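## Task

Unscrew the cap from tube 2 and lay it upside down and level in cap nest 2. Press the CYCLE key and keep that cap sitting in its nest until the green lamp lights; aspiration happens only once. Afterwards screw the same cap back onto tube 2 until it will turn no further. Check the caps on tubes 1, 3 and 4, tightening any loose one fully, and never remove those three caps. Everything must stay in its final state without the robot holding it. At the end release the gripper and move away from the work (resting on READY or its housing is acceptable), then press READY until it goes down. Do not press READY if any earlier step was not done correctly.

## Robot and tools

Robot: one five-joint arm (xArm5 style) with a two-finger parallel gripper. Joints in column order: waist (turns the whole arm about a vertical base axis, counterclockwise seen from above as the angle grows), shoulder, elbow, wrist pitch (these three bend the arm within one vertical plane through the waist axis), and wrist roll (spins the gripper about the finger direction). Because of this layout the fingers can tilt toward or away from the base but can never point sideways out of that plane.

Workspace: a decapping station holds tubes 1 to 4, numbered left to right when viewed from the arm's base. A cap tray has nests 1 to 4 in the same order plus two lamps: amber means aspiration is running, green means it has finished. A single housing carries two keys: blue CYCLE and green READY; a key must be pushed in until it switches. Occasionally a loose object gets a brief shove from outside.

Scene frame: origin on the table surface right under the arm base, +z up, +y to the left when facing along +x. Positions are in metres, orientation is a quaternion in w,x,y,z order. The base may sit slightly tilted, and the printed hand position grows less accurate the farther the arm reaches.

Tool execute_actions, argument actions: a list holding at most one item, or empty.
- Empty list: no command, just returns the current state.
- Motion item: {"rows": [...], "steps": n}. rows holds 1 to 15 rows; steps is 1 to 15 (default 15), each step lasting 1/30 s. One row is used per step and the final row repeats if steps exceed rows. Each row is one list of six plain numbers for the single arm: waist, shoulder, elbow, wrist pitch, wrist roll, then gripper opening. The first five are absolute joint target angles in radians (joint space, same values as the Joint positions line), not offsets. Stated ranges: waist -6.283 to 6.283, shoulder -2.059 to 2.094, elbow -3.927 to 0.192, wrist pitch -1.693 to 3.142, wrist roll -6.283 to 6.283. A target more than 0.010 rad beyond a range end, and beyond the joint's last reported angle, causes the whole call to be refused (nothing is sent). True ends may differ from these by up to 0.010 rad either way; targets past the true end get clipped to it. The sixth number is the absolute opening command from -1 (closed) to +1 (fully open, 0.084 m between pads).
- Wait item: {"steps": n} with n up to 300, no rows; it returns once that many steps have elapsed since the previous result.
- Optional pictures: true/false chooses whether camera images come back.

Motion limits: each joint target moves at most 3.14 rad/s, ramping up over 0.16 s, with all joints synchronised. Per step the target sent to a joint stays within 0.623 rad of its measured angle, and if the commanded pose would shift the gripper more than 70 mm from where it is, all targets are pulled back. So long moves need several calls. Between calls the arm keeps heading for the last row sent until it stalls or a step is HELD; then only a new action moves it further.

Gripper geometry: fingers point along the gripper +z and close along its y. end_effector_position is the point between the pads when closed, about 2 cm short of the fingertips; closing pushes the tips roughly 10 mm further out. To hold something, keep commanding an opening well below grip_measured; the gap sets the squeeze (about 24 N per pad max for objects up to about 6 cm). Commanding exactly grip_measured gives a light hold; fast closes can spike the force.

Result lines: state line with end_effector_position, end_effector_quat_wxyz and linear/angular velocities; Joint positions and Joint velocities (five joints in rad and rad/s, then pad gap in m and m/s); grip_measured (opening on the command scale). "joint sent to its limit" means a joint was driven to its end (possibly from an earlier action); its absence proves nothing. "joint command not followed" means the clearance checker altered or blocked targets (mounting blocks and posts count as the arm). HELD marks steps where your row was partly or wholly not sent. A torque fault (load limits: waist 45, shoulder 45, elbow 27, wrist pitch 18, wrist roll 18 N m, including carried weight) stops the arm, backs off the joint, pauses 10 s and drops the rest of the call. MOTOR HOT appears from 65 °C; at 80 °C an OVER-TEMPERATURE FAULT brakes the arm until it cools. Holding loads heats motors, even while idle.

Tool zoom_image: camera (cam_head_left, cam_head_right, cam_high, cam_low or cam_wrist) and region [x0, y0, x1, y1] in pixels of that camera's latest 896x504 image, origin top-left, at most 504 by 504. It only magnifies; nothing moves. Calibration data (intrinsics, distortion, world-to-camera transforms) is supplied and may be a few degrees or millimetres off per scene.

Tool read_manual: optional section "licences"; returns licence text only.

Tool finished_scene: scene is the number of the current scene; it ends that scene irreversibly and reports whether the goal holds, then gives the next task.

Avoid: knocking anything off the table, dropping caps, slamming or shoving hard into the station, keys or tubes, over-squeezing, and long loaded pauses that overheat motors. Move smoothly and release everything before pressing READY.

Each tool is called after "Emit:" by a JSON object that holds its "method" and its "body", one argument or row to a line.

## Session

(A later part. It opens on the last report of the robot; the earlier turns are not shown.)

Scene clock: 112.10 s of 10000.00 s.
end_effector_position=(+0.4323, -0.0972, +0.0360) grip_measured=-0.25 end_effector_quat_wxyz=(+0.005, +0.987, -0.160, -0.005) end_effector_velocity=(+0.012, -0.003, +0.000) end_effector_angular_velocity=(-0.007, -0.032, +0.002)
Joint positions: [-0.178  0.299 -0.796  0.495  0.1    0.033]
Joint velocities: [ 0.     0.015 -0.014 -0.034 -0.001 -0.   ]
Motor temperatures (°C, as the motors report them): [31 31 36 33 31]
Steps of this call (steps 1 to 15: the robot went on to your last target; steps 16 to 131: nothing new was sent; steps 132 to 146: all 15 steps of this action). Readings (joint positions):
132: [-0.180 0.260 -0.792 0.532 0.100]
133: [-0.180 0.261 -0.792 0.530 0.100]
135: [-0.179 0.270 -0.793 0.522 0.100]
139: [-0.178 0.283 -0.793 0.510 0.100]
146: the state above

Reached .036; release, rise, look.

Emit:
{"method": "execute_actions", "body": {
  "actions": [
    {"rows":[[-0.178,0.303,-0.795,0.492,0.1,-0.3],[-0.178,0.303,-0.795,0.492,0.1,-0.2],[-0.178,0.303,-0.795,0.492,0.1,-0.1],[-0.178,0.303,-0.795,0.492,0.1,0.2],[-0.178,0.303,-0.795,0.492,0.1,0.2],[-0.178,0.303,-0.795,0.492,0.1,0.2],[-0.178,0.303,-0.795,0.492,0.1,0.2],[-0.178,0.2,-0.79,0.59,0.1,0.2]],"steps":15}
  ],
  "pictures": false
}}

Emit:
{"method": "execute_actions", "body": {
  "actions": [
    {"rows":[[-0.178,-0.009,-0.889,0.898,0.1,0.2]],"steps":15}
  ]
}}

Scene clock: 116.83 s of 10000.00 s.
end_effector_position=(+0.4270, -0.0954, +0.0625) grip_measured=+0.19 end_effector_quat_wxyz=(+0.004, +0.987, -0.160, -0.011) end_effector_velocity=(+0.041, -0.010, +0.102) end_effector_angular_velocity=(-0.028, -0.123, -0.003)
Joint positions: [-0.177  0.217 -0.786  0.578  0.1    0.052]
Joint velocities: [-0.003 -0.219 -0.056  0.148  0.001  0.   ]
Motor temperatures (°C, as the motors report them): [31 31 36 33 31]
Steps of this call (steps 1 to 15: the robot went on to your last target; steps 16 to 127: nothing new was sent; steps 128 to 142: all 15 steps of this action). Readings (joint positions):
128: [-0.178 0.301 -0.795 0.492 0.100]
129: [-0.178 0.301 -0.795 0.492 0.100]
131: [-0.178 0.301 -0.795 0.492 0.100]
135: [-0.179 0.304 -0.793 0.492 0.100]
142: the state above

Scene clock: 117.33 s of 10000.00 s.
end_effector_position=(+0.4348, -0.0964, +0.1728) grip_measured=+0.19 end_effector_quat_wxyz=(+0.005, +0.987, -0.160, -0.006) end_effector_velocity=(-0.022, +0.005, +0.014) end_effector_angular_velocity=(+0.015, +0.066, -0.001)
Joint positions: [-0.178 -0.003 -0.886  0.889  0.1    0.052]
Joint velocities: [-0.001 -0.047 -0.005  0.12  -0.001 -0.   ]
Motor temperatures (°C, as the motors report them): [31 31 36 33 31]
Steps of this call (steps 1 to 15: all 15 steps of this action). Readings (joint positions):
1: [-0.177 0.212 -0.788 0.582 0.100]
2: [-0.177 0.207 -0.789 0.589 0.100]
4: [-0.178 0.180 -0.798 0.635 0.100]
8: [-0.178 0.077 -0.850 0.772 0.100]
15: the state above
camera_calibration (this result's frames):
cam_wrist: T_world_to_cam=[[-0.337407, -0.941359, -0.000368552, 0.087797], [-0.941358, 0.337405, 0.00189361, 0.510904], [-0.00165822, 0.000985857, -0.999998, 0.303106], [0, 0, 0, 1]] pos_world=[0.51107, -0.0900321, 0.30217]

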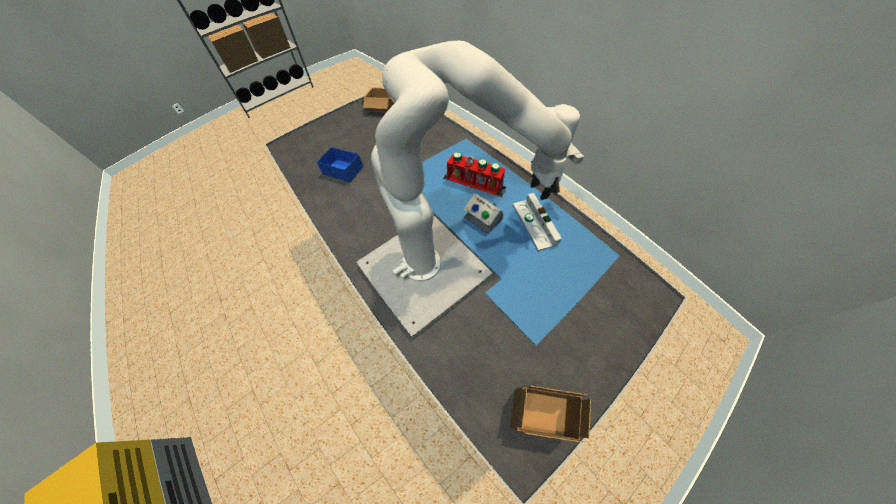

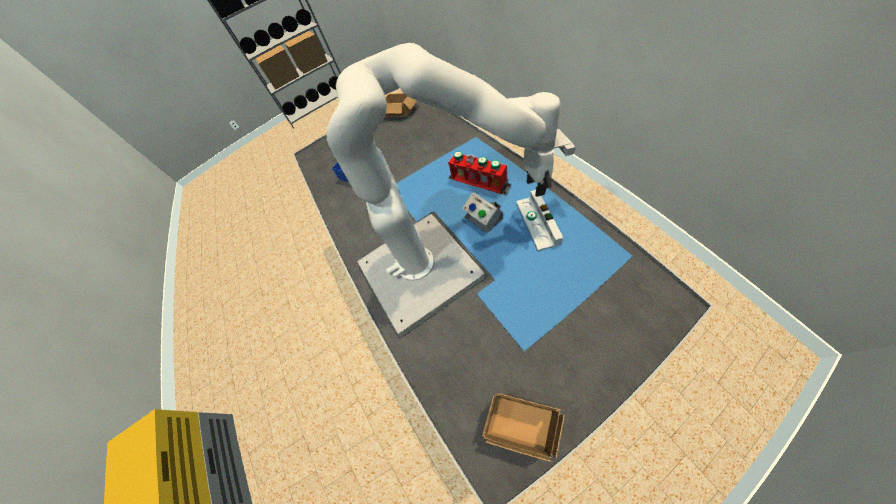

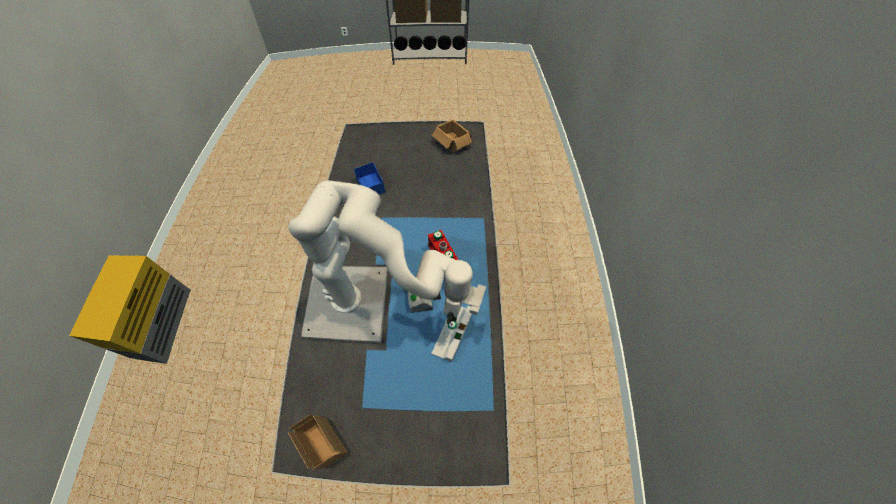

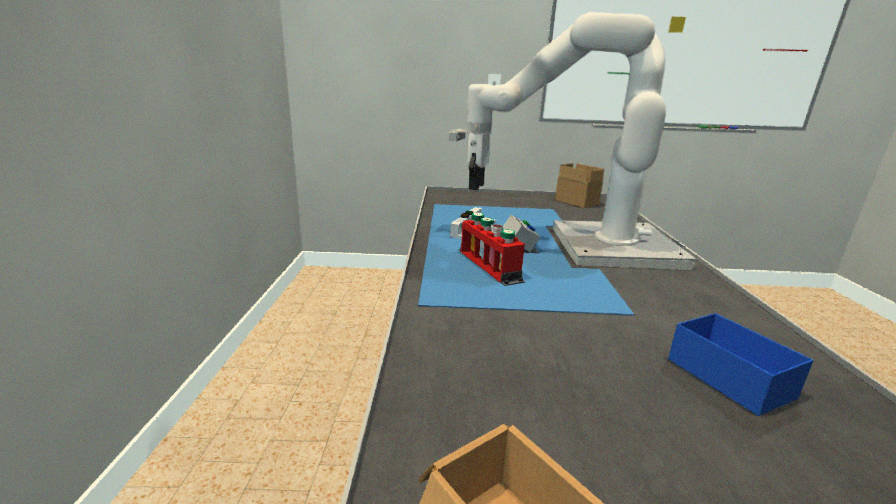

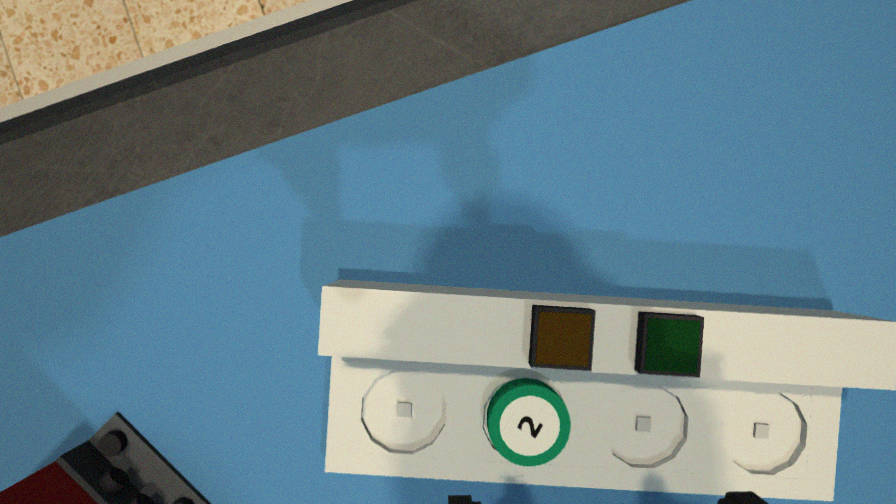

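Emit:
{"method": "execute_actions", "body": {
  "actions": [
    {"rows":[[0,-0.5,-0.45,0.85,0,-1]],"steps":15}
  ],
  "pictures": false
}}

Emit:
{"method": "execute_actions", "body": {
  "actions": [
    {"rows":[[0.183,-0.8,-0.07,0.66,0,-1]],"steps":15}
  ],
  "pictures": false
}}

Emit:
{"method": "execute_actions", "body": {
  "actions": [
    {"rows":[[0.183,-0.759,-0.036,0.595,0,-1]],"steps":15}
  ],
  "pictures": false
}}

Emit:
{"method": "execute_actions", "body": {
  "actions": [
    {"rows":[[0.183,-0.66,-0.03,0.49,0,-1]],"steps":15}
  ]
}}

Scene clock: 126.60 s of 10000.00 s.
end_effector_position=(+0.3431, -0.0173, +0.1934) grip_measured=-1.00 end_effector_quat_wxyz=(+0.005, +0.999, -0.030, +0.040) end_effector_velocity=(-0.081, +0.050, -0.013) end_effector_angular_velocity=(-0.008, -0.069, +0.214)
Joint positions: [-0.011 -0.47  -0.477  0.854  0.007  0.   ]
Joint velocities: [ 0.133 -0.376  0.347 -0.042 -0.081  0.   ]
Motor temperatures (°C, as the motors report them): [31 31 36 33 31]
Steps of this call (steps 1 to 15: the robot went on to your last target; steps 16 to 263: nothing new was sent; steps 264 to 278: all 15 steps of this action). Readings (joint positions):
264: [-0.178 -0.009 -0.889 0.898 0.100]
265: [-0.177 -0.012 -0.886 0.897 0.099]
267: [-0.163 -0.051 -0.849 0.893 0.090]
271: [-0.098 -0.230 -0.693 0.876 0.055]
278: the state above

Scene clock: 127.10 s of 10000.00 s.
end_effector_position=(+0.2724, +0.0373, +0.1431) grip_measured=-1.00 end_effector_quat_wxyz=(-0.004, +0.993, +0.067, +0.095) end_effector_velocity=(-0.011, +0.015, -0.010) end_effector_angular_velocity=(+0.010, -0.072, +0.060)
Joint positions: [ 0.178 -0.791 -0.081  0.666  0.     0.   ]
Joint velocities: [ 0.058 -0.104  0.11  -0.079 -0.001  0.   ]
Motor temperatures (°C, as the motors report them): [31 31 36 33 31]
Steps of this call (steps 1 to 15: all 15 steps of this action). Readings (joint positions):
1: [-0.007 -0.480 -0.468 0.853 0.004]
2: [-0.004 -0.489 -0.459 0.849 0.003]
4: [0.018 -0.527 -0.414 0.826 0.002]
8: [0.105 -0.670 -0.231 0.740 0.001]
15: the state above

Scene clock: 127.60 s of 10000.00 s.
end_effector_position=(+0.2652, +0.0377, +0.1243) grip_measured=-1.00 end_effector_quat_wxyz=(-0.004, +0.993, +0.070, +0.093) end_effector_velocity=(-0.001, +0.000, -0.002) end_effector_angular_velocity=(-0.000, +0.001, +0.001)
Joint positions: [ 0.183 -0.759 -0.037  0.595  0.     0.   ]
Joint velocities: [ 0.002  0.003  0.005 -0.007  0.     0.   ]
Motor temperatures (°C, as the motors report them): [31 31 36 33 31]
Steps of this call (steps 1 to 15: all 15 steps of this action). Readings (joint positions):
1: [0.179 -0.793 -0.078 0.664 0.000]
2: [0.180 -0.794 -0.075 0.659 0.000]
4: [0.181 -0.782 -0.062 0.634 0.000]
8: [0.182 -0.762 -0.040 0.604 0.000]
15: the state above

Scene clock: 128.10 s of 10000.00 s.
end_effector_position=(+0.2686, +0.0381, +0.1082) grip_measured=-1.00 end_effector_quat_wxyz=(-0.004, +0.993, +0.070, +0.093) end_effector_velocity=(+0.001, -0.000, -0.001) end_effector_angular_velocity=(+0.000, -0.003, -0.001)
Joint positions: [ 0.183 -0.661 -0.03   0.491  0.     0.   ]
Joint velocities: [-0.001  0.008  0.001 -0.012  0.     0.   ]
Motor temperatures (°C, as the motors report them): [31 31 36 33 31]
Steps of this call (steps 1 to 15: all 15 steps of this action). Readings (joint positions):
1: [0.183 -0.759 -0.037 0.595 0.000]
2: [0.183 -0.757 -0.036 0.592 0.000]
4: [0.183 -0.727 -0.036 0.559 0.000]
8: [0.183 -0.672 -0.030 0.506 -0.000]
15: the state above
camera_calibration (this result's frames):
cam_wrist: T_world_to_cam=[[0.11912, -0.992822, -0.010747, 0.0387927], [-0.974503, -0.114836, -0.192762, 0.356457], [0.190144, 0.0334349, -0.981187, 0.183347], [0, 0, 0, 1]] pos_world=[0.307885, 0.0733181, 0.249026]

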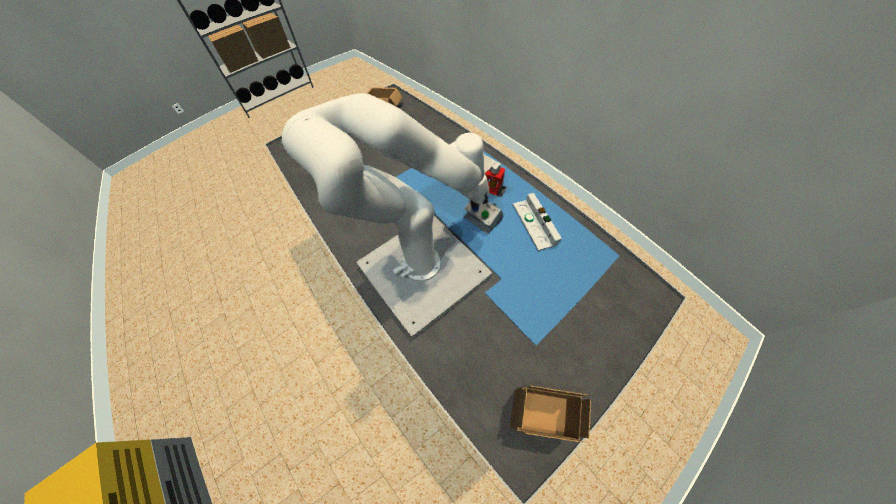

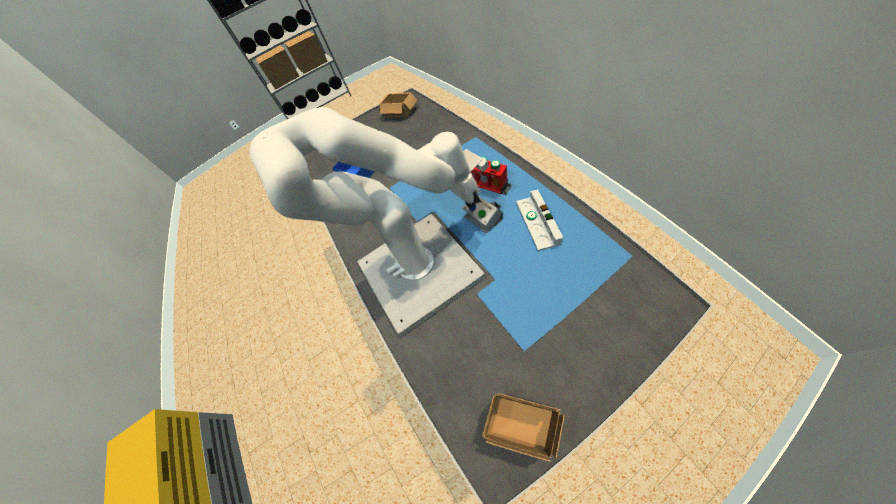

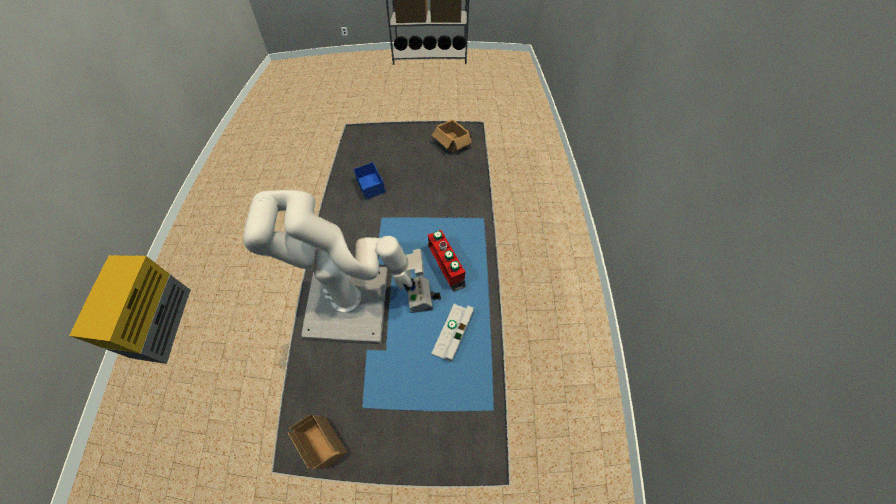

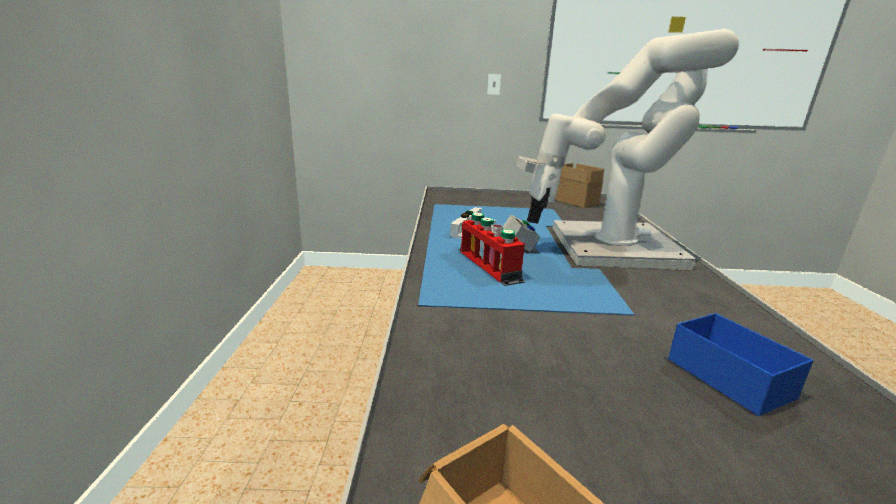

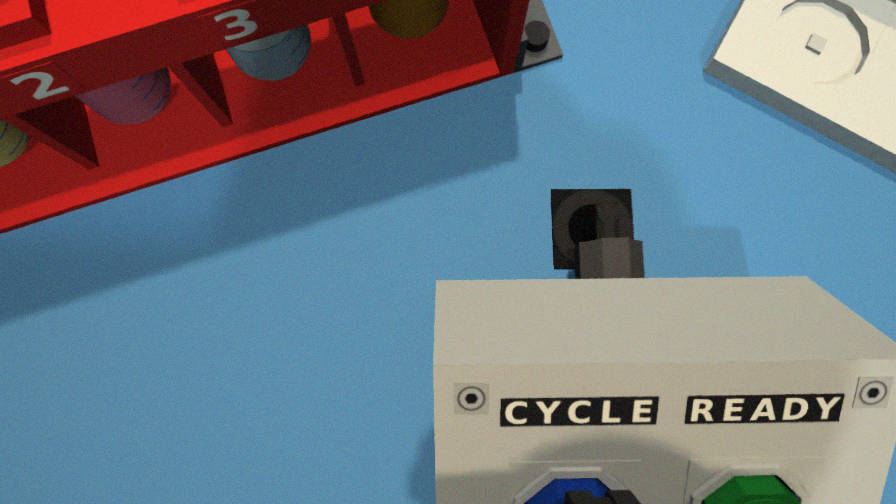

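Emit:
{"method": "execute_actions", "body": {
  "actions": [
    {"rows":[[0.2,-0.65,-0.03,0.48,0,-1],[0.2,-0.63,-0.029,0.458,0,-1],[0.2,-0.63,-0.029,0.458,0,-1],[0.2,-0.6,-0.028,0.425,0,-1],[0.2,-0.6,-0.028,0.425,0,-1],[0.2,-0.6,-0.028,0.425,0,-1],[0.2,-0.575,-0.027,0.398,0,-1],[0.2,-0.575,-0.027,0.398,0,-1],[0.2,-0.55,-0.026,0.372,0,-1],[0.2,-0.55,-0.026,0.372,0,-1],[0.2,-0.535,-0.025,0.357,0,-1]],"steps":15}
  ],
  "pictures": false
}}

Emit:
{"method": "execute_actions", "body": {
  "actions": [
    {"rows":[[0.2,-0.535,-0.025,0.357,0,-1],[0.2,-0.535,-0.025,0.357,0,-1],[0.2,-0.535,-0.025,0.357,0,-1],[0.2,-0.535,-0.025,0.357,0,-1],[0.2,-0.72,-0.034,0.55,0,-1]],"steps":15}
  ]
}}

Scene clock: 132.40 s of 10000.00 s.
end_effector_position=(+0.2726, +0.0433, +0.0919) grip_measured=-1.00 end_effector_quat_wxyz=(-0.005, +0.992, +0.078, +0.096) end_effector_velocity=(+0.016, +0.004, -0.010) end_effector_angular_velocity=(+0.006, -0.039, +0.005)
Joint positions: [ 0.2   -0.549 -0.028  0.37  -0.     0.   ]
Joint velocities: [ 0.006  0.128 -0.016 -0.151  0.001  0.   ]
Motor temperatures (°C, as the motors report them): [31 30 36 33 31]
Steps of this call (steps 1 to 15: the robot went on to your last target; steps 16 to 114: nothing new was sent; steps 115 to 129: all 15 steps of this action). Readings (joint positions):
115: [0.183 -0.660 -0.030 0.490 0.000]
116: [0.184 -0.659 -0.030 0.489 0.000]
118: [0.191 -0.650 -0.030 0.479 0.000]
122: [0.198 -0.614 -0.028 0.441 -0.000]
129: the state above

Scene clock: 132.90 s of 10000.00 s.
end_effector_position=(+0.2665, +0.0425, +0.1159) grip_measured=-1.00 end_effector_quat_wxyz=(-0.005, +0.993, +0.078, +0.093) end_effector_velocity=(-0.008, -0.001, +0.016) end_effector_angular_velocity=(-0.003, +0.017, +0.001)
Joint positions: [ 0.2   -0.71  -0.032  0.54   0.     0.   ]
Joint velocities: [ 0.001 -0.11  -0.007  0.134 -0.     0.   ]
Motor temperatures (°C, as the motors report them): [31 30 36 33 31]
Steps of this call (steps 1 to 15: all 15 steps of this action). Readings (joint positions):
1: [0.200 -0.546 -0.029 0.366 -0.000]
2: [0.200 -0.543 -0.029 0.363 -0.000]
4: [0.200 -0.541 -0.029 0.360 -0.000]
8: [0.200 -0.573 -0.027 0.399 -0.000]
15: the state above
camera_calibration (this result's frames):
cam_wrist: T_world_to_cam=[[0.135909, -0.99066, -0.0110323, 0.0388893], [-0.972156, -0.131209, -0.194156, 0.356566], [0.190895, 0.0371127, -0.980909, 0.190737], [0, 0, 0, 1]] pos_world=[0.304941, 0.0782318, 0.256754]

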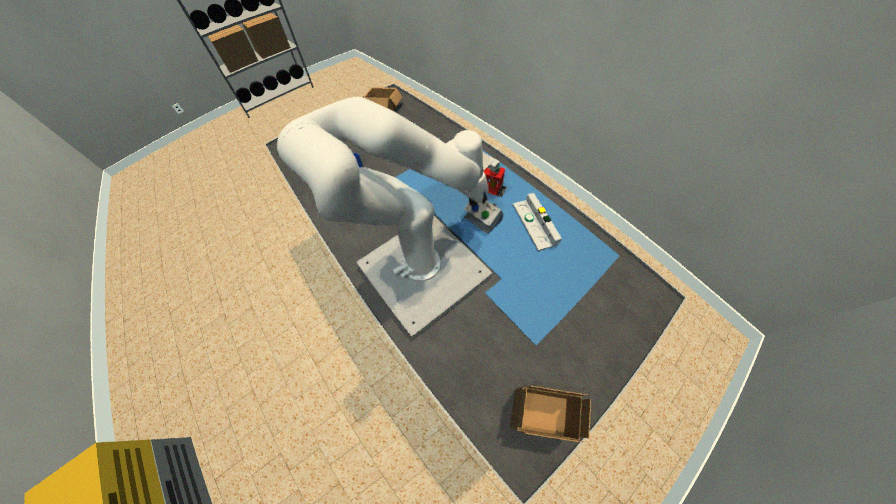

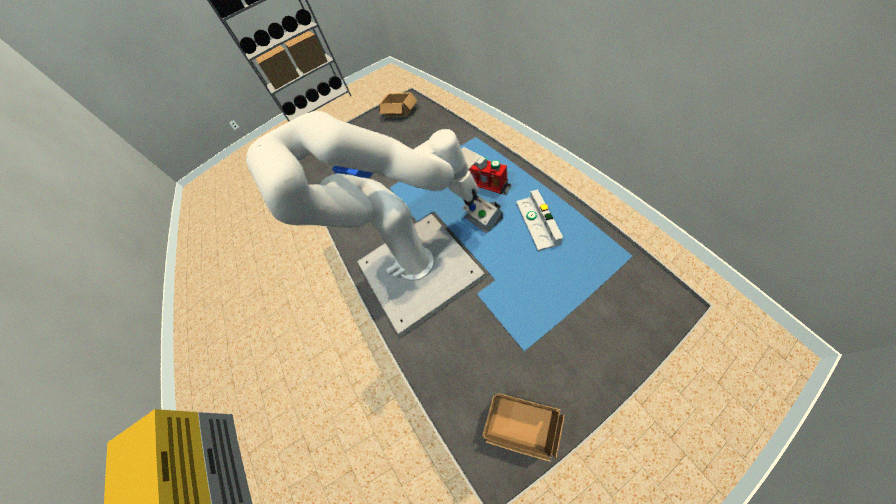

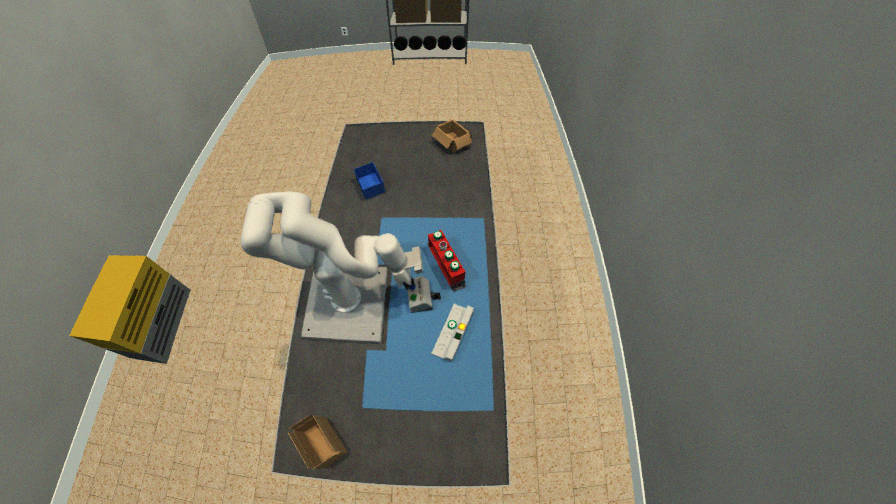

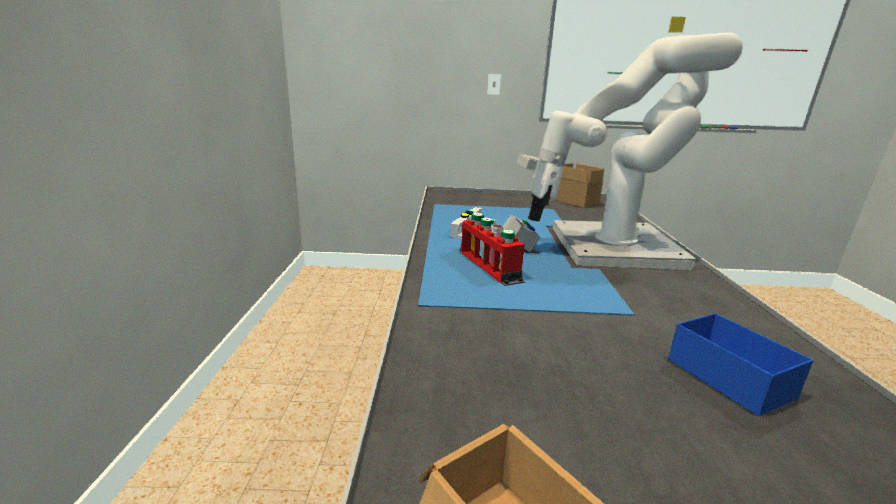

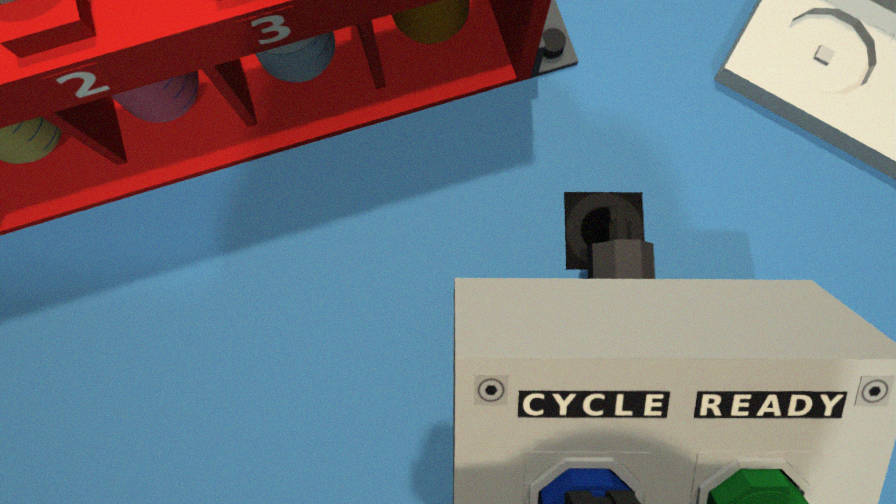

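Emit:
{"method": "execute_actions", "body": {
  "actions": [
    {"rows":[[0.25,-0.45,-0.5,0.95,0.4,0.1]],"steps":15}
  ],
  "pictures": false
}}

Emit:
{"method": "execute_actions", "body": {
  "actions": [
    {"rows":[[0.28,0.02,-0.922,0.902,0.7,0.1]],"steps":15}
  ],
  "pictures": false
}}

Emit:
{"method": "execute_actions", "body": {
  "actions": [
    {"rows":[[0.28,0.02,-0.922,0.902,0.7,0.1]],"steps":10}
  ],
  "pictures": false
}}

Emit:
{"method": "execute_actions", "body": {
  "actions": [
    {"rows":[[0.28,0.07,-0.898,0.828,0.7,0.1]],"steps":10}
  ]
}}

Scene clock: 138.70 s of 10000.00 s.
end_effector_position=(+0.3181, +0.0668, +0.1854) grip_measured=+0.09 end_effector_quat_wxyz=(+0.003, +0.996, -0.091, -0.003) end_effector_velocity=(+0.001, +0.006, +0.012) end_effector_angular_velocity=(-0.026, +0.122, -0.142)
Joint positions: [ 0.249 -0.458 -0.486  0.937  0.387  0.048]
Joint velocities: [ 0.017  0.098 -0.142  0.169  0.158  0.   ]
Motor temperatures (°C, as the motors report them): [31 30 36 33 31]
Steps of this call (steps 1 to 30: the robot went on to your last target; steps 31 to 159: nothing new was sent; steps 160 to 174: all 15 steps of this action). Readings (joint positions):
160: [0.200 -0.720 -0.034 0.550 0.000]
161: [0.200 -0.718 -0.037 0.554 0.004]
163: [0.205 -0.694 -0.076 0.592 0.040]
167: [0.228 -0.571 -0.294 0.770 0.221]
174: the state above

Scene clock: 139.20 s of 10000.00 s.
end_effector_position=(+0.4340, +0.1044, +0.1753) grip_measured=+0.09 end_effector_quat_wxyz=(+0.005, +0.975, -0.221, -0.007) end_effector_velocity=(+0.081, +0.029, -0.030) end_effector_angular_velocity=(-0.005, +0.006, -0.200)
Joint positions: [ 0.278 -0.005 -0.897  0.904  0.682  0.048]
Joint velocities: [ 0.021  0.325 -0.291 -0.026  0.221  0.   ]
Motor temperatures (°C, as the motors report them): [31 30 36 33 31]
Steps of this call (steps 1 to 15: all 15 steps of this action). Readings (joint positions):
1: [0.249 -0.456 -0.489 0.941 0.391]
2: [0.249 -0.451 -0.495 0.944 0.397]
4: [0.252 -0.409 -0.534 0.943 0.427]
8: [0.264 -0.230 -0.696 0.925 0.539]
15: the state above

Scene clock: 139.53 s of 10000.00 s.
end_effector_position=(+0.4412, +0.1069, +0.1743) grip_measured=+0.09 end_effector_quat_wxyz=(+0.005, +0.973, -0.229, -0.006) end_effector_velocity=(+0.002, +0.000, -0.002) end_effector_angular_velocity=(-0.001, +0.002, -0.003)
Joint positions: [ 0.28   0.019 -0.921  0.902  0.7    0.048]
Joint velocities: [-0.     0.011 -0.008 -0.001  0.003 -0.   ]
Motor temperatures (°C, as the motors report them): [31 30 36 33 31]
Steps of this call (steps 1 to 10: all 10 steps of this action). Readings (joint positions):
1: [0.279 0.003 -0.905 0.904 0.688]
2: [0.279 0.009 -0.910 0.903 0.692]
4: [0.280 0.014 -0.916 0.903 0.696]
8: [0.280 0.018 -0.920 0.902 0.699]
10: the state above

Scene clock: 139.87 s of 10000.00 s.
end_effector_position=(+0.4423, +0.1071, +0.1483) grip_measured=+0.09 end_effector_quat_wxyz=(+0.006, +0.973, -0.230, -0.007) end_effector_velocity=(+0.017, +0.004, +0.001) end_effector_angular_velocity=(+0.013, -0.054, +0.002)
Joint positions: [ 0.28   0.068 -0.898  0.833  0.7    0.048]
Joint velocities: [ 0.001  0.015 -0.01  -0.061 -0.001  0.   ]
Motor temperatures (°C, as the motors report them): [31 30 36 33 31]
Steps of this call (steps 1 to 10: all 10 steps of this action). Readings (joint positions):
1: [0.280 0.019 -0.921 0.902 0.700]
2: [0.280 0.020 -0.921 0.899 0.700]
4: [0.280 0.037 -0.915 0.872 0.700]
8: [0.280 0.066 -0.898 0.839 0.700]
10: the state above
camera_calibration (this result's frames):
cam_wrist: T_world_to_cam=[[-0.467282, -0.884104, 0.00275799, 0.332672], [-0.884101, 0.467289, 0.0026611, 0.410008], [-0.00364147, -0.00119486, -0.999993, 0.279551], [0, 0, 0, 1]] pos_world=[0.518958, 0.102858, 0.277541]

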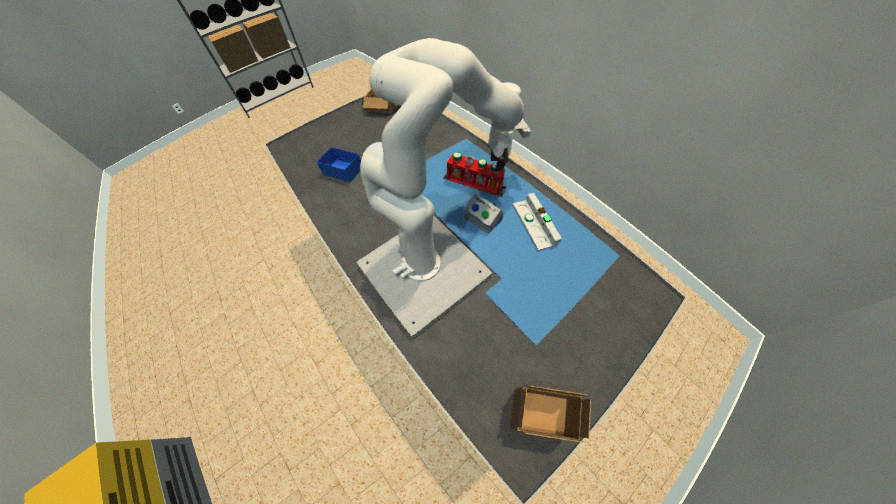

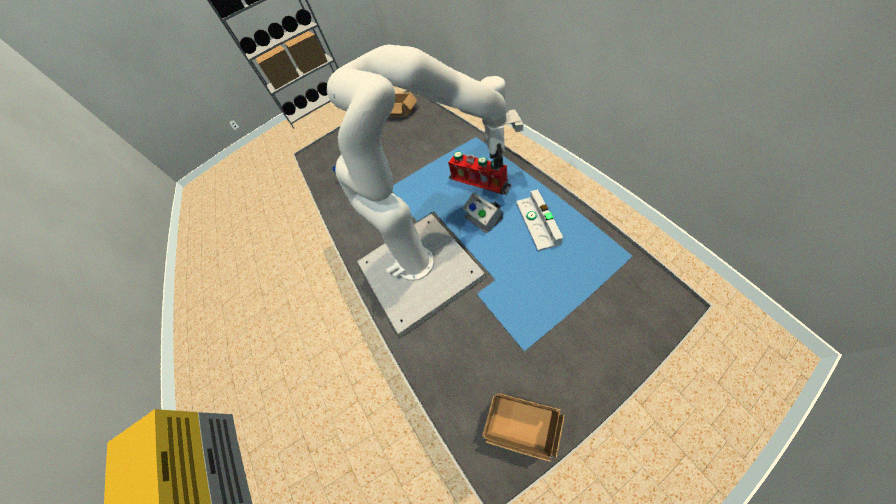

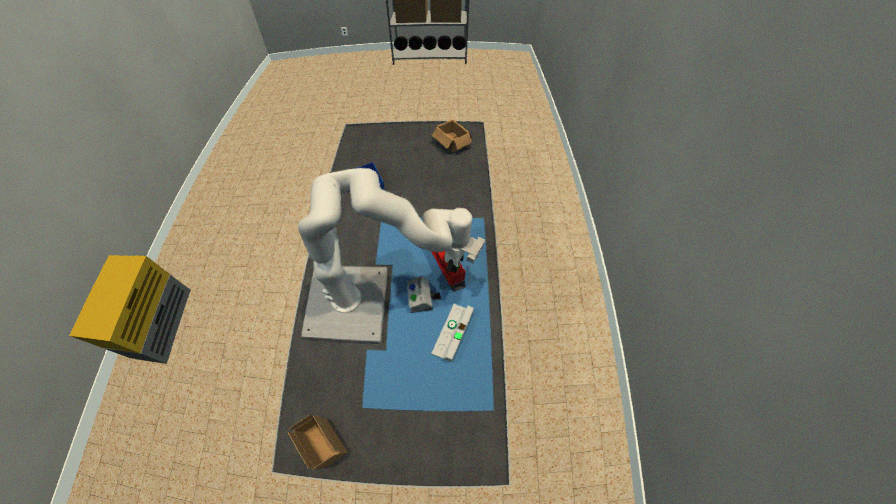

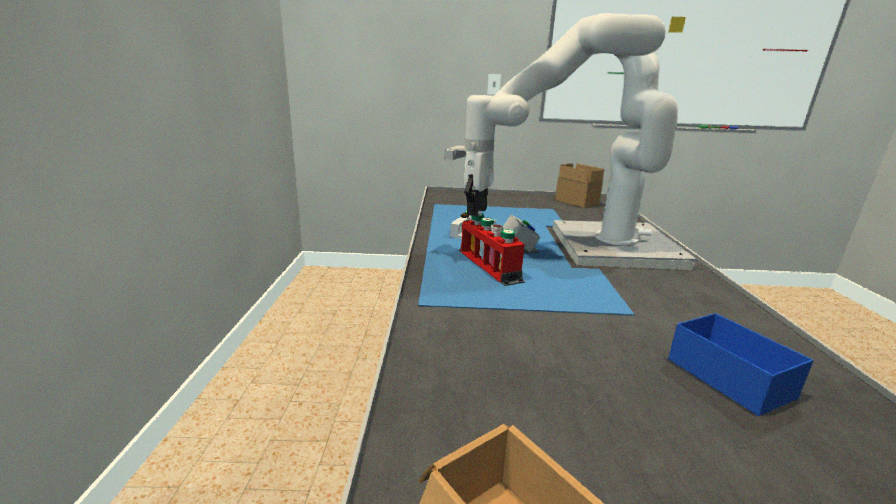

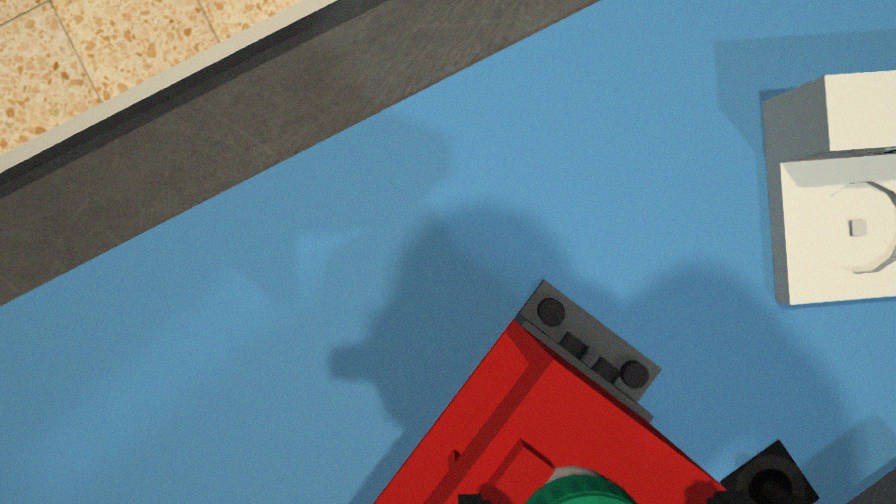

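Emit:
{"method": "execute_actions", "body": {
  "actions": [
    {"rows":[[0.282,0.114,-0.876,0.762,0.7,0.1],[0.282,0.114,-0.876,0.762,0.7,0.1],[0.282,0.114,-0.876,0.762,0.7,0.1],[0.282,0.114,-0.876,0.762,0.7,0.1],[0.282,0.114,-0.876,0.762,0.7,0.1],[0.282,0.114,-0.876,0.762,0.7,0.1],[0.282,0.114,-0.876,0.762,0.7,0.1],[0.282,0.114,-0.876,0.762,0.7,0.1],[0.282,0.114,-0.876,0.762,0.7,-0.1],[0.282,0.114,-0.876,0.762,0.7,-0.2],[0.282,0.114,-0.876,0.762,0.7,-0.3],[0.282,0.114,-0.876,0.762,0.7,-0.6]],"steps":15}
  ],
  "pictures": false
}}

Emit:
{"method": "execute_actions", "body": {
  "actions": [
    {"rows":[[0.282,0.114,-0.876,0.762,2.05,-0.6]],"steps":15}
  ],
  "pictures": false
}}

Emit:
{"method": "execute_actions", "body": {
  "actions": [
    {"rows":[[0.282,0.114,-0.876,0.762,2.05,-0.6],[0.282,0.114,-0.876,0.762,2.05,-0.6],[0.282,0.114,-0.876,0.762,2.05,-0.6],[0.282,0.114,-0.876,0.762,2.05,-0.6],[0.282,0.114,-0.876,0.762,2.05,-0.6],[0.282,0.114,-0.876,0.762,2.05,0.1],[0.282,0.114,-0.876,0.762,2.05,0.1],[0.282,0.114,-0.876,0.762,2.05,0.1],[0.282,0.114,-0.876,0.762,2.05,0.1],[0.282,0.02,-0.922,0.902,2.05,0.1]],"steps":15}
  ],
  "pictures": false
}}

Emit:
{"method": "execute_actions", "body": {
  "actions": [
    {"rows":[[0.282,0.0,-0.91,0.91,1.9,0.1],[0.282,0.0,-0.91,0.91,1.9,0.1],[0.282,0.0,-0.91,0.91,1.9,0.1],[0.387,0.0,-0.896,0.897,0.8,0.1]],"steps":15}
  ],
  "pictures": false
}}

Emit:
{"method": "execute_actions", "body": {
  "actions": [
    {"rows":[[0.387,0.0,-0.896,0.897,0.8,0.1],[0.387,0.0,-0.896,0.897,0.8,0.1],[0.387,0.0,-0.896,0.897,0.8,0.1],[0.387,0.0,-0.896,0.897,0.8,0.1],[0.387,0.0,-0.896,0.897,0.8,0.1],[0.387,0.0,-0.896,0.897,0.8,0.1],[0.387,0.05,-0.872,0.822,0.8,0.1]],"steps":15}
  ]
}}

Scene clock: 147.67 s of 10000.00 s.
end_effector_position=(+0.4438, +0.1074, +0.1273) grip_measured=-0.21 end_effector_quat_wxyz=(+0.004, +0.973, -0.229, -0.004) end_effector_velocity=(-0.001, +0.000, -0.003) end_effector_angular_velocity=(-0.001, +0.002, +0.002)
Joint positions: [ 0.28   0.109 -0.878  0.765  0.7    0.035]
Joint velocities: [ 0.001  0.004  0.005 -0.006 -0.     0.001]
Motor temperatures (°C, as the motors report them): [31 31 36 33 31]
Steps of this call (steps 1 to 15: the robot went on to your last target; steps 16 to 219: nothing new was sent; steps 220 to 234: all 15 steps of this action). Readings (joint positions):
220: [0.280 0.070 -0.898 0.828 0.700]
221: [0.280 0.071 -0.897 0.824 0.700]
223: [0.281 0.086 -0.891 0.800 0.700]
227: [0.282 0.110 -0.877 0.771 0.700]
234: the state above

Scene clock: 148.17 s of 10000.00 s.
end_effector_position=(+0.4428, +0.1068, +0.1260) grip_measured=-0.07 end_effector_quat_wxyz=(+0.007, +0.762, -0.647, -0.003) end_effector_velocity=(-0.005, +0.004, -0.002) end_effector_angular_velocity=(-0.037, -0.004, -2.553)
Joint positions: [ 0.279  0.11  -0.876  0.765  1.644  0.041]
Joint velocities: [0.011 0.001 0.004 0.008 2.565 0.013]
Motor temperatures (°C, as the motors report them): [31 30 36 33 31]
Steps of this call (steps 1 to 15: all 15 steps of this action). Readings (joint positions):
1: [0.280 0.109 -0.878 0.764 0.700]
2: [0.280 0.109 -0.878 0.764 0.704]
4: [0.280 0.110 -0.878 0.764 0.746]
8: [0.279 0.109 -0.877 0.766 1.022]
15: the state above

Scene clock: 148.67 s of 10000.00 s.
end_effector_position=(+0.4393, +0.1085, +0.1506) grip_measured=+0.09 end_effector_quat_wxyz=(-0.013, -0.619, +0.786, +0.004) end_effector_velocity=(+0.060, +0.013, +0.305) end_effector_angular_velocity=(+0.056, -0.229, -0.019)
Joint positions: [ 0.285  0.062 -0.9    0.848  2.049  0.048]
Joint velocities: [-0.006 -0.513 -0.311  0.589  0.014  0.002]
Motor temperatures (°C, as the motors report them): [31 30 36 33 31]
Steps of this call (steps 1 to 15: all 15 steps of this action). Readings (joint positions):
1: [0.280 0.110 -0.876 0.765 1.728]
2: [0.281 0.110 -0.876 0.765 1.806]
4: [0.283 0.111 -0.876 0.765 1.929]
8: [0.285 0.111 -0.876 0.764 2.027]
15: the state above

Scene clock: 149.17 s of 10000.00 s.
end_effector_position=(+0.4224, +0.1470, +0.1728) grip_measured=+0.09 end_effector_quat_wxyz=(+0.007, +0.913, -0.407, -0.006) end_effector_velocity=(-0.017, +0.048, +0.001) end_effector_angular_velocity=(+0.046, +0.012, +2.651)
Joint positions: [ 0.378  0.001 -0.897  0.898  1.173  0.048]
Joint velocities: [ 0.115 -0.009  0.01  -0.011 -2.537 -0.   ]
Motor temperatures (°C, as the motors report them): [31 30 36 33 31]
Steps of this call (steps 1 to 15: all 15 steps of this action). Readings (joint positions):
1: [0.284 0.047 -0.909 0.865 2.049]
2: [0.284 0.036 -0.915 0.876 2.046]
4: [0.283 0.022 -0.915 0.892 2.008]
8: [0.297 0.007 -0.906 0.903 1.789]
15: the state above

Scene clock: 149.67 s of 10000.00 s.
end_effector_position=(+0.4216, +0.1510, +0.1479) grip_measured=+0.09 end_effector_quat_wxyz=(+0.006, +0.974, -0.227, -0.008) end_effector_velocity=(+0.016, +0.007, -0.009) end_effector_angular_velocity=(+0.019, -0.051, +0.018)
Joint positions: [ 0.387  0.047 -0.872  0.829  0.801  0.048]
Joint velocities: [ 0.003  0.034 -0.    -0.089 -0.015  0.   ]
Motor temperatures (°C, as the motors report them): [31 30 36 33 31]
Steps of this call (steps 1 to 15: all 15 steps of this action). Readings (joint positions):
1: [0.381 0.001 -0.897 0.898 1.090]
2: [0.383 0.001 -0.896 0.897 1.016]
4: [0.385 0.000 -0.896 0.897 0.903]
8: [0.386 0.002 -0.895 0.894 0.820]
15: the state above
camera_calibration (this result's frames):
cam_wrist: T_world_to_cam=[[-0.462598, -0.886557, 0.00433374, 0.360004], [-0.886551, 0.462614, 0.00390029, 0.372777], [-0.00546268, -0.00203781, -0.999983, 0.280036], [0, 0, 0, 1]] pos_world=[0.498553, 0.147283, 0.277017]

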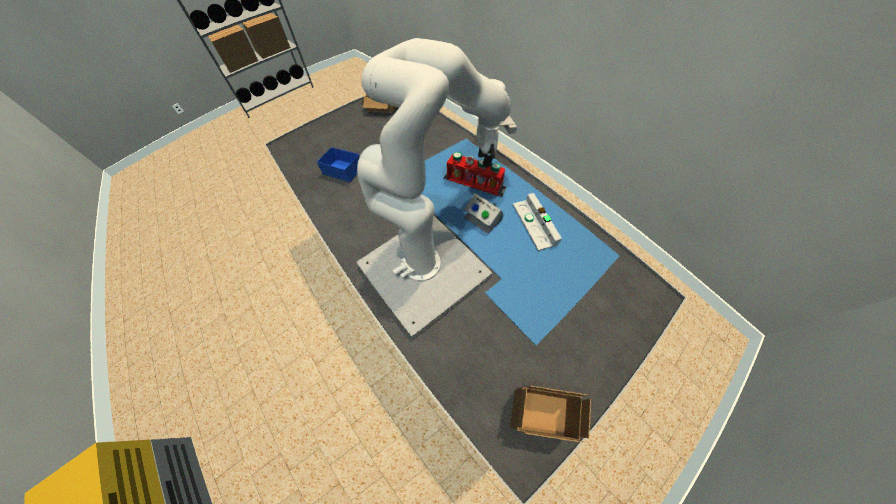

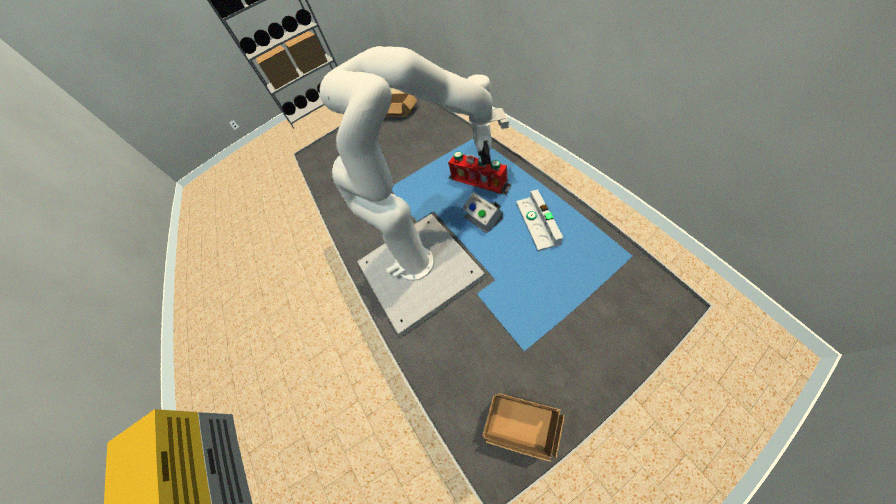

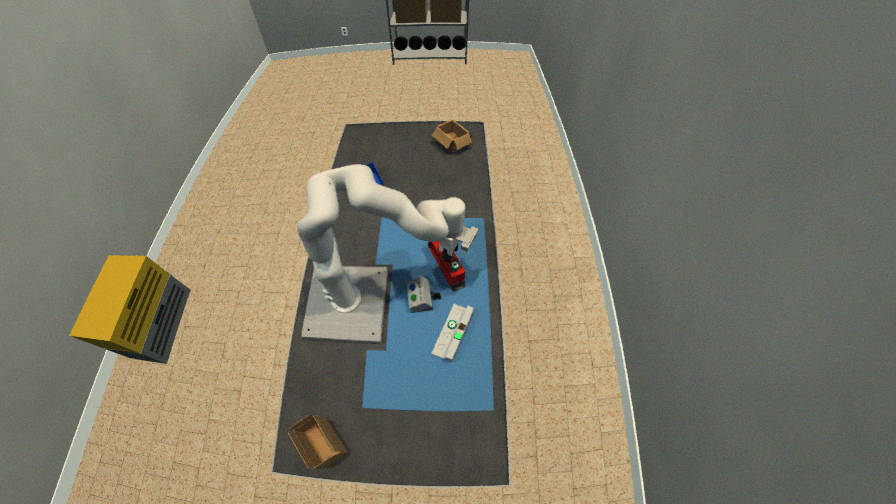

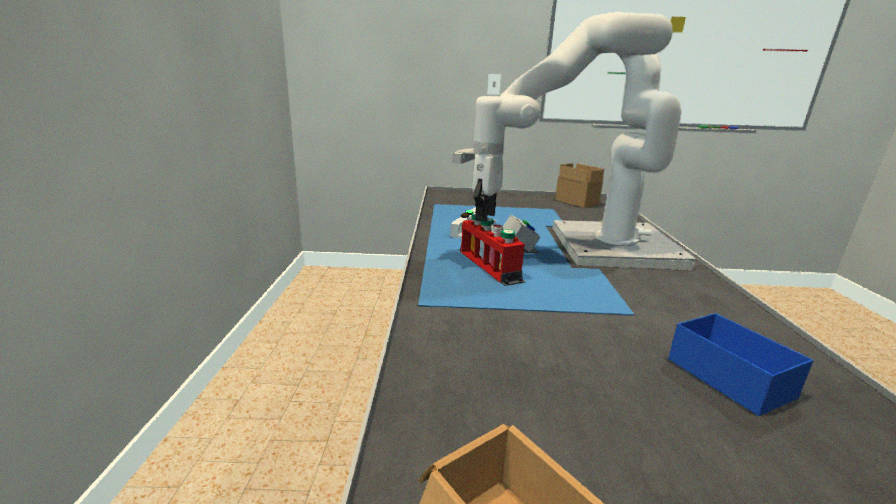

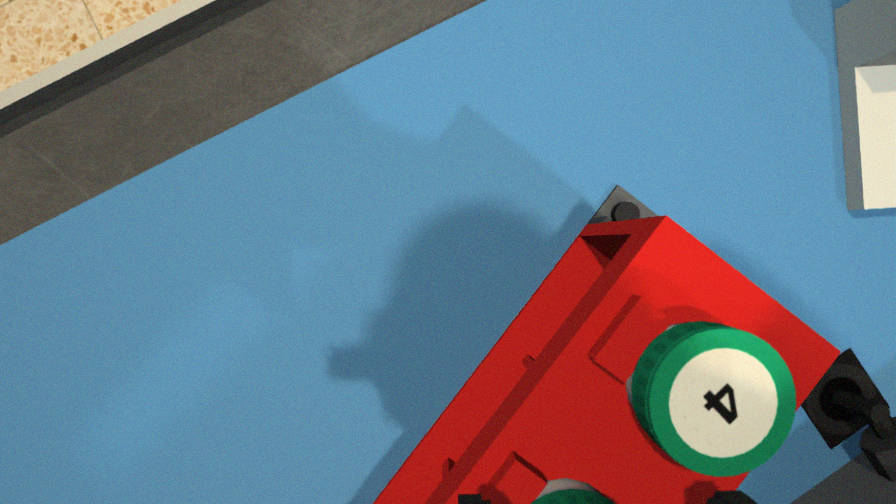

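Emit:
{"method": "execute_actions", "body": {
  "actions": [
    {"rows":[[0.387,0.093,-0.850,0.757,0.8,0.1]],"steps":12}
  ],
  "pictures": false
}}

Emit:
{"method": "execute_actions", "body": {
  "actions": [
    {"rows":[[0.387,0.093,-0.850,0.757,0.8,-0.1],[0.387,0.093,-0.850,0.757,0.8,-0.2],[0.387,0.093,-0.850,0.757,0.8,-0.3],[0.387,0.093,-0.850,0.757,0.8,-0.6],[0.387,0.093,-0.850,0.757,0.8,-0.6],[0.387,0.093,-0.850,0.757,0.8,-0.6],[0.387,0.093,-0.850,0.757,1.2,-0.6],[0.387,0.093,-0.850,0.757,1.5,-0.6]],"steps":15}
  ],
  "pictures": false
}}

Emit:
{"method": "execute_actions", "body": {
  "actions": [
    {"rows":[[0.387,0.093,-0.850,0.757,2.16,-0.6]],"steps":15}
  ],
  "pictures": false
}}

Scene clock: 164.07 s of 10000.00 s.
end_effector_position=(+0.4226, +0.1516, +0.1257) grip_measured=+0.09 end_effector_quat_wxyz=(+0.005, +0.974, -0.226, -0.006) end_effector_velocity=(+0.001, +0.001, -0.002) end_effector_angular_velocity=(+0.003, -0.008, -0.001)
Joint positions: [ 0.387  0.091 -0.851  0.759  0.8    0.048]
Joint velocities: [ 0.001  0.002  0.005 -0.016  0.002 -0.   ]
Motor temperatures (°C, as the motors report them): [31 31 36 33 31]
Steps of this call (steps 1 to 15: the robot went on to your last target; steps 16 to 420: nothing new was sent; steps 421 to 432: all 12 steps of this action). Readings (joint positions):
421: [0.387 0.050 -0.872 0.822 0.800]
422: [0.387 0.051 -0.871 0.819 0.800]
424: [0.387 0.066 -0.865 0.795 0.800]
428: [0.387 0.089 -0.851 0.766 0.800]
432: the state above

Scene clock: 164.57 s of 10000.00 s.
end_effector_position=(+0.4223, +0.1505, +0.1271) grip_measured=-0.21 end_effector_quat_wxyz=(+0.006, +0.908, -0.419, -0.005) end_effector_velocity=(-0.016, +0.005, -0.001) end_effector_angular_velocity=(-0.046, +0.015, -2.438)
Joint positions: [ 0.385  0.087 -0.85   0.763  1.206  0.035]
Joint velocities: [ 0.022 -0.018  0.018  0.034  2.46   0.019]
Motor temperatures (°C, as the motors report them): [31 31 36 33 31]
Steps of this call (steps 1 to 15: all 15 steps of this action). Readings (joint positions):
1: [0.387 0.091 -0.851 0.758 0.800]
2: [0.388 0.091 -0.852 0.757 0.800]
4: [0.388 0.090 -0.854 0.756 0.800]
8: [0.386 0.089 -0.853 0.757 0.804]
15: the state above

Scene clock: 165.07 s of 10000.00 s.
end_effector_position=(+0.4207, +0.1508, +0.1251) grip_measured=+0.01 end_effector_quat_wxyz=(-0.011, -0.624, +0.782, +0.003) end_effector_velocity=(+0.001, +0.006, -0.001) end_effector_angular_velocity=(-0.004, -0.007, -0.252)
Joint positions: [ 0.387  0.091 -0.85   0.765  2.139  0.044]
Joint velocities: [ 0.011  0.007 -0.005 -0.006  0.263  0.003]
Motor temperatures (°C, as the motors report them): [31 31 36 33 31]
Steps of this call (steps 1 to 15: all 15 steps of this action). Readings (joint positions):
1: [0.386 0.086 -0.849 0.764 1.284]
2: [0.387 0.085 -0.849 0.764 1.355]
4: [0.389 0.085 -0.848 0.765 1.511]
8: [0.386 0.087 -0.848 0.765 1.853]
15: the state above


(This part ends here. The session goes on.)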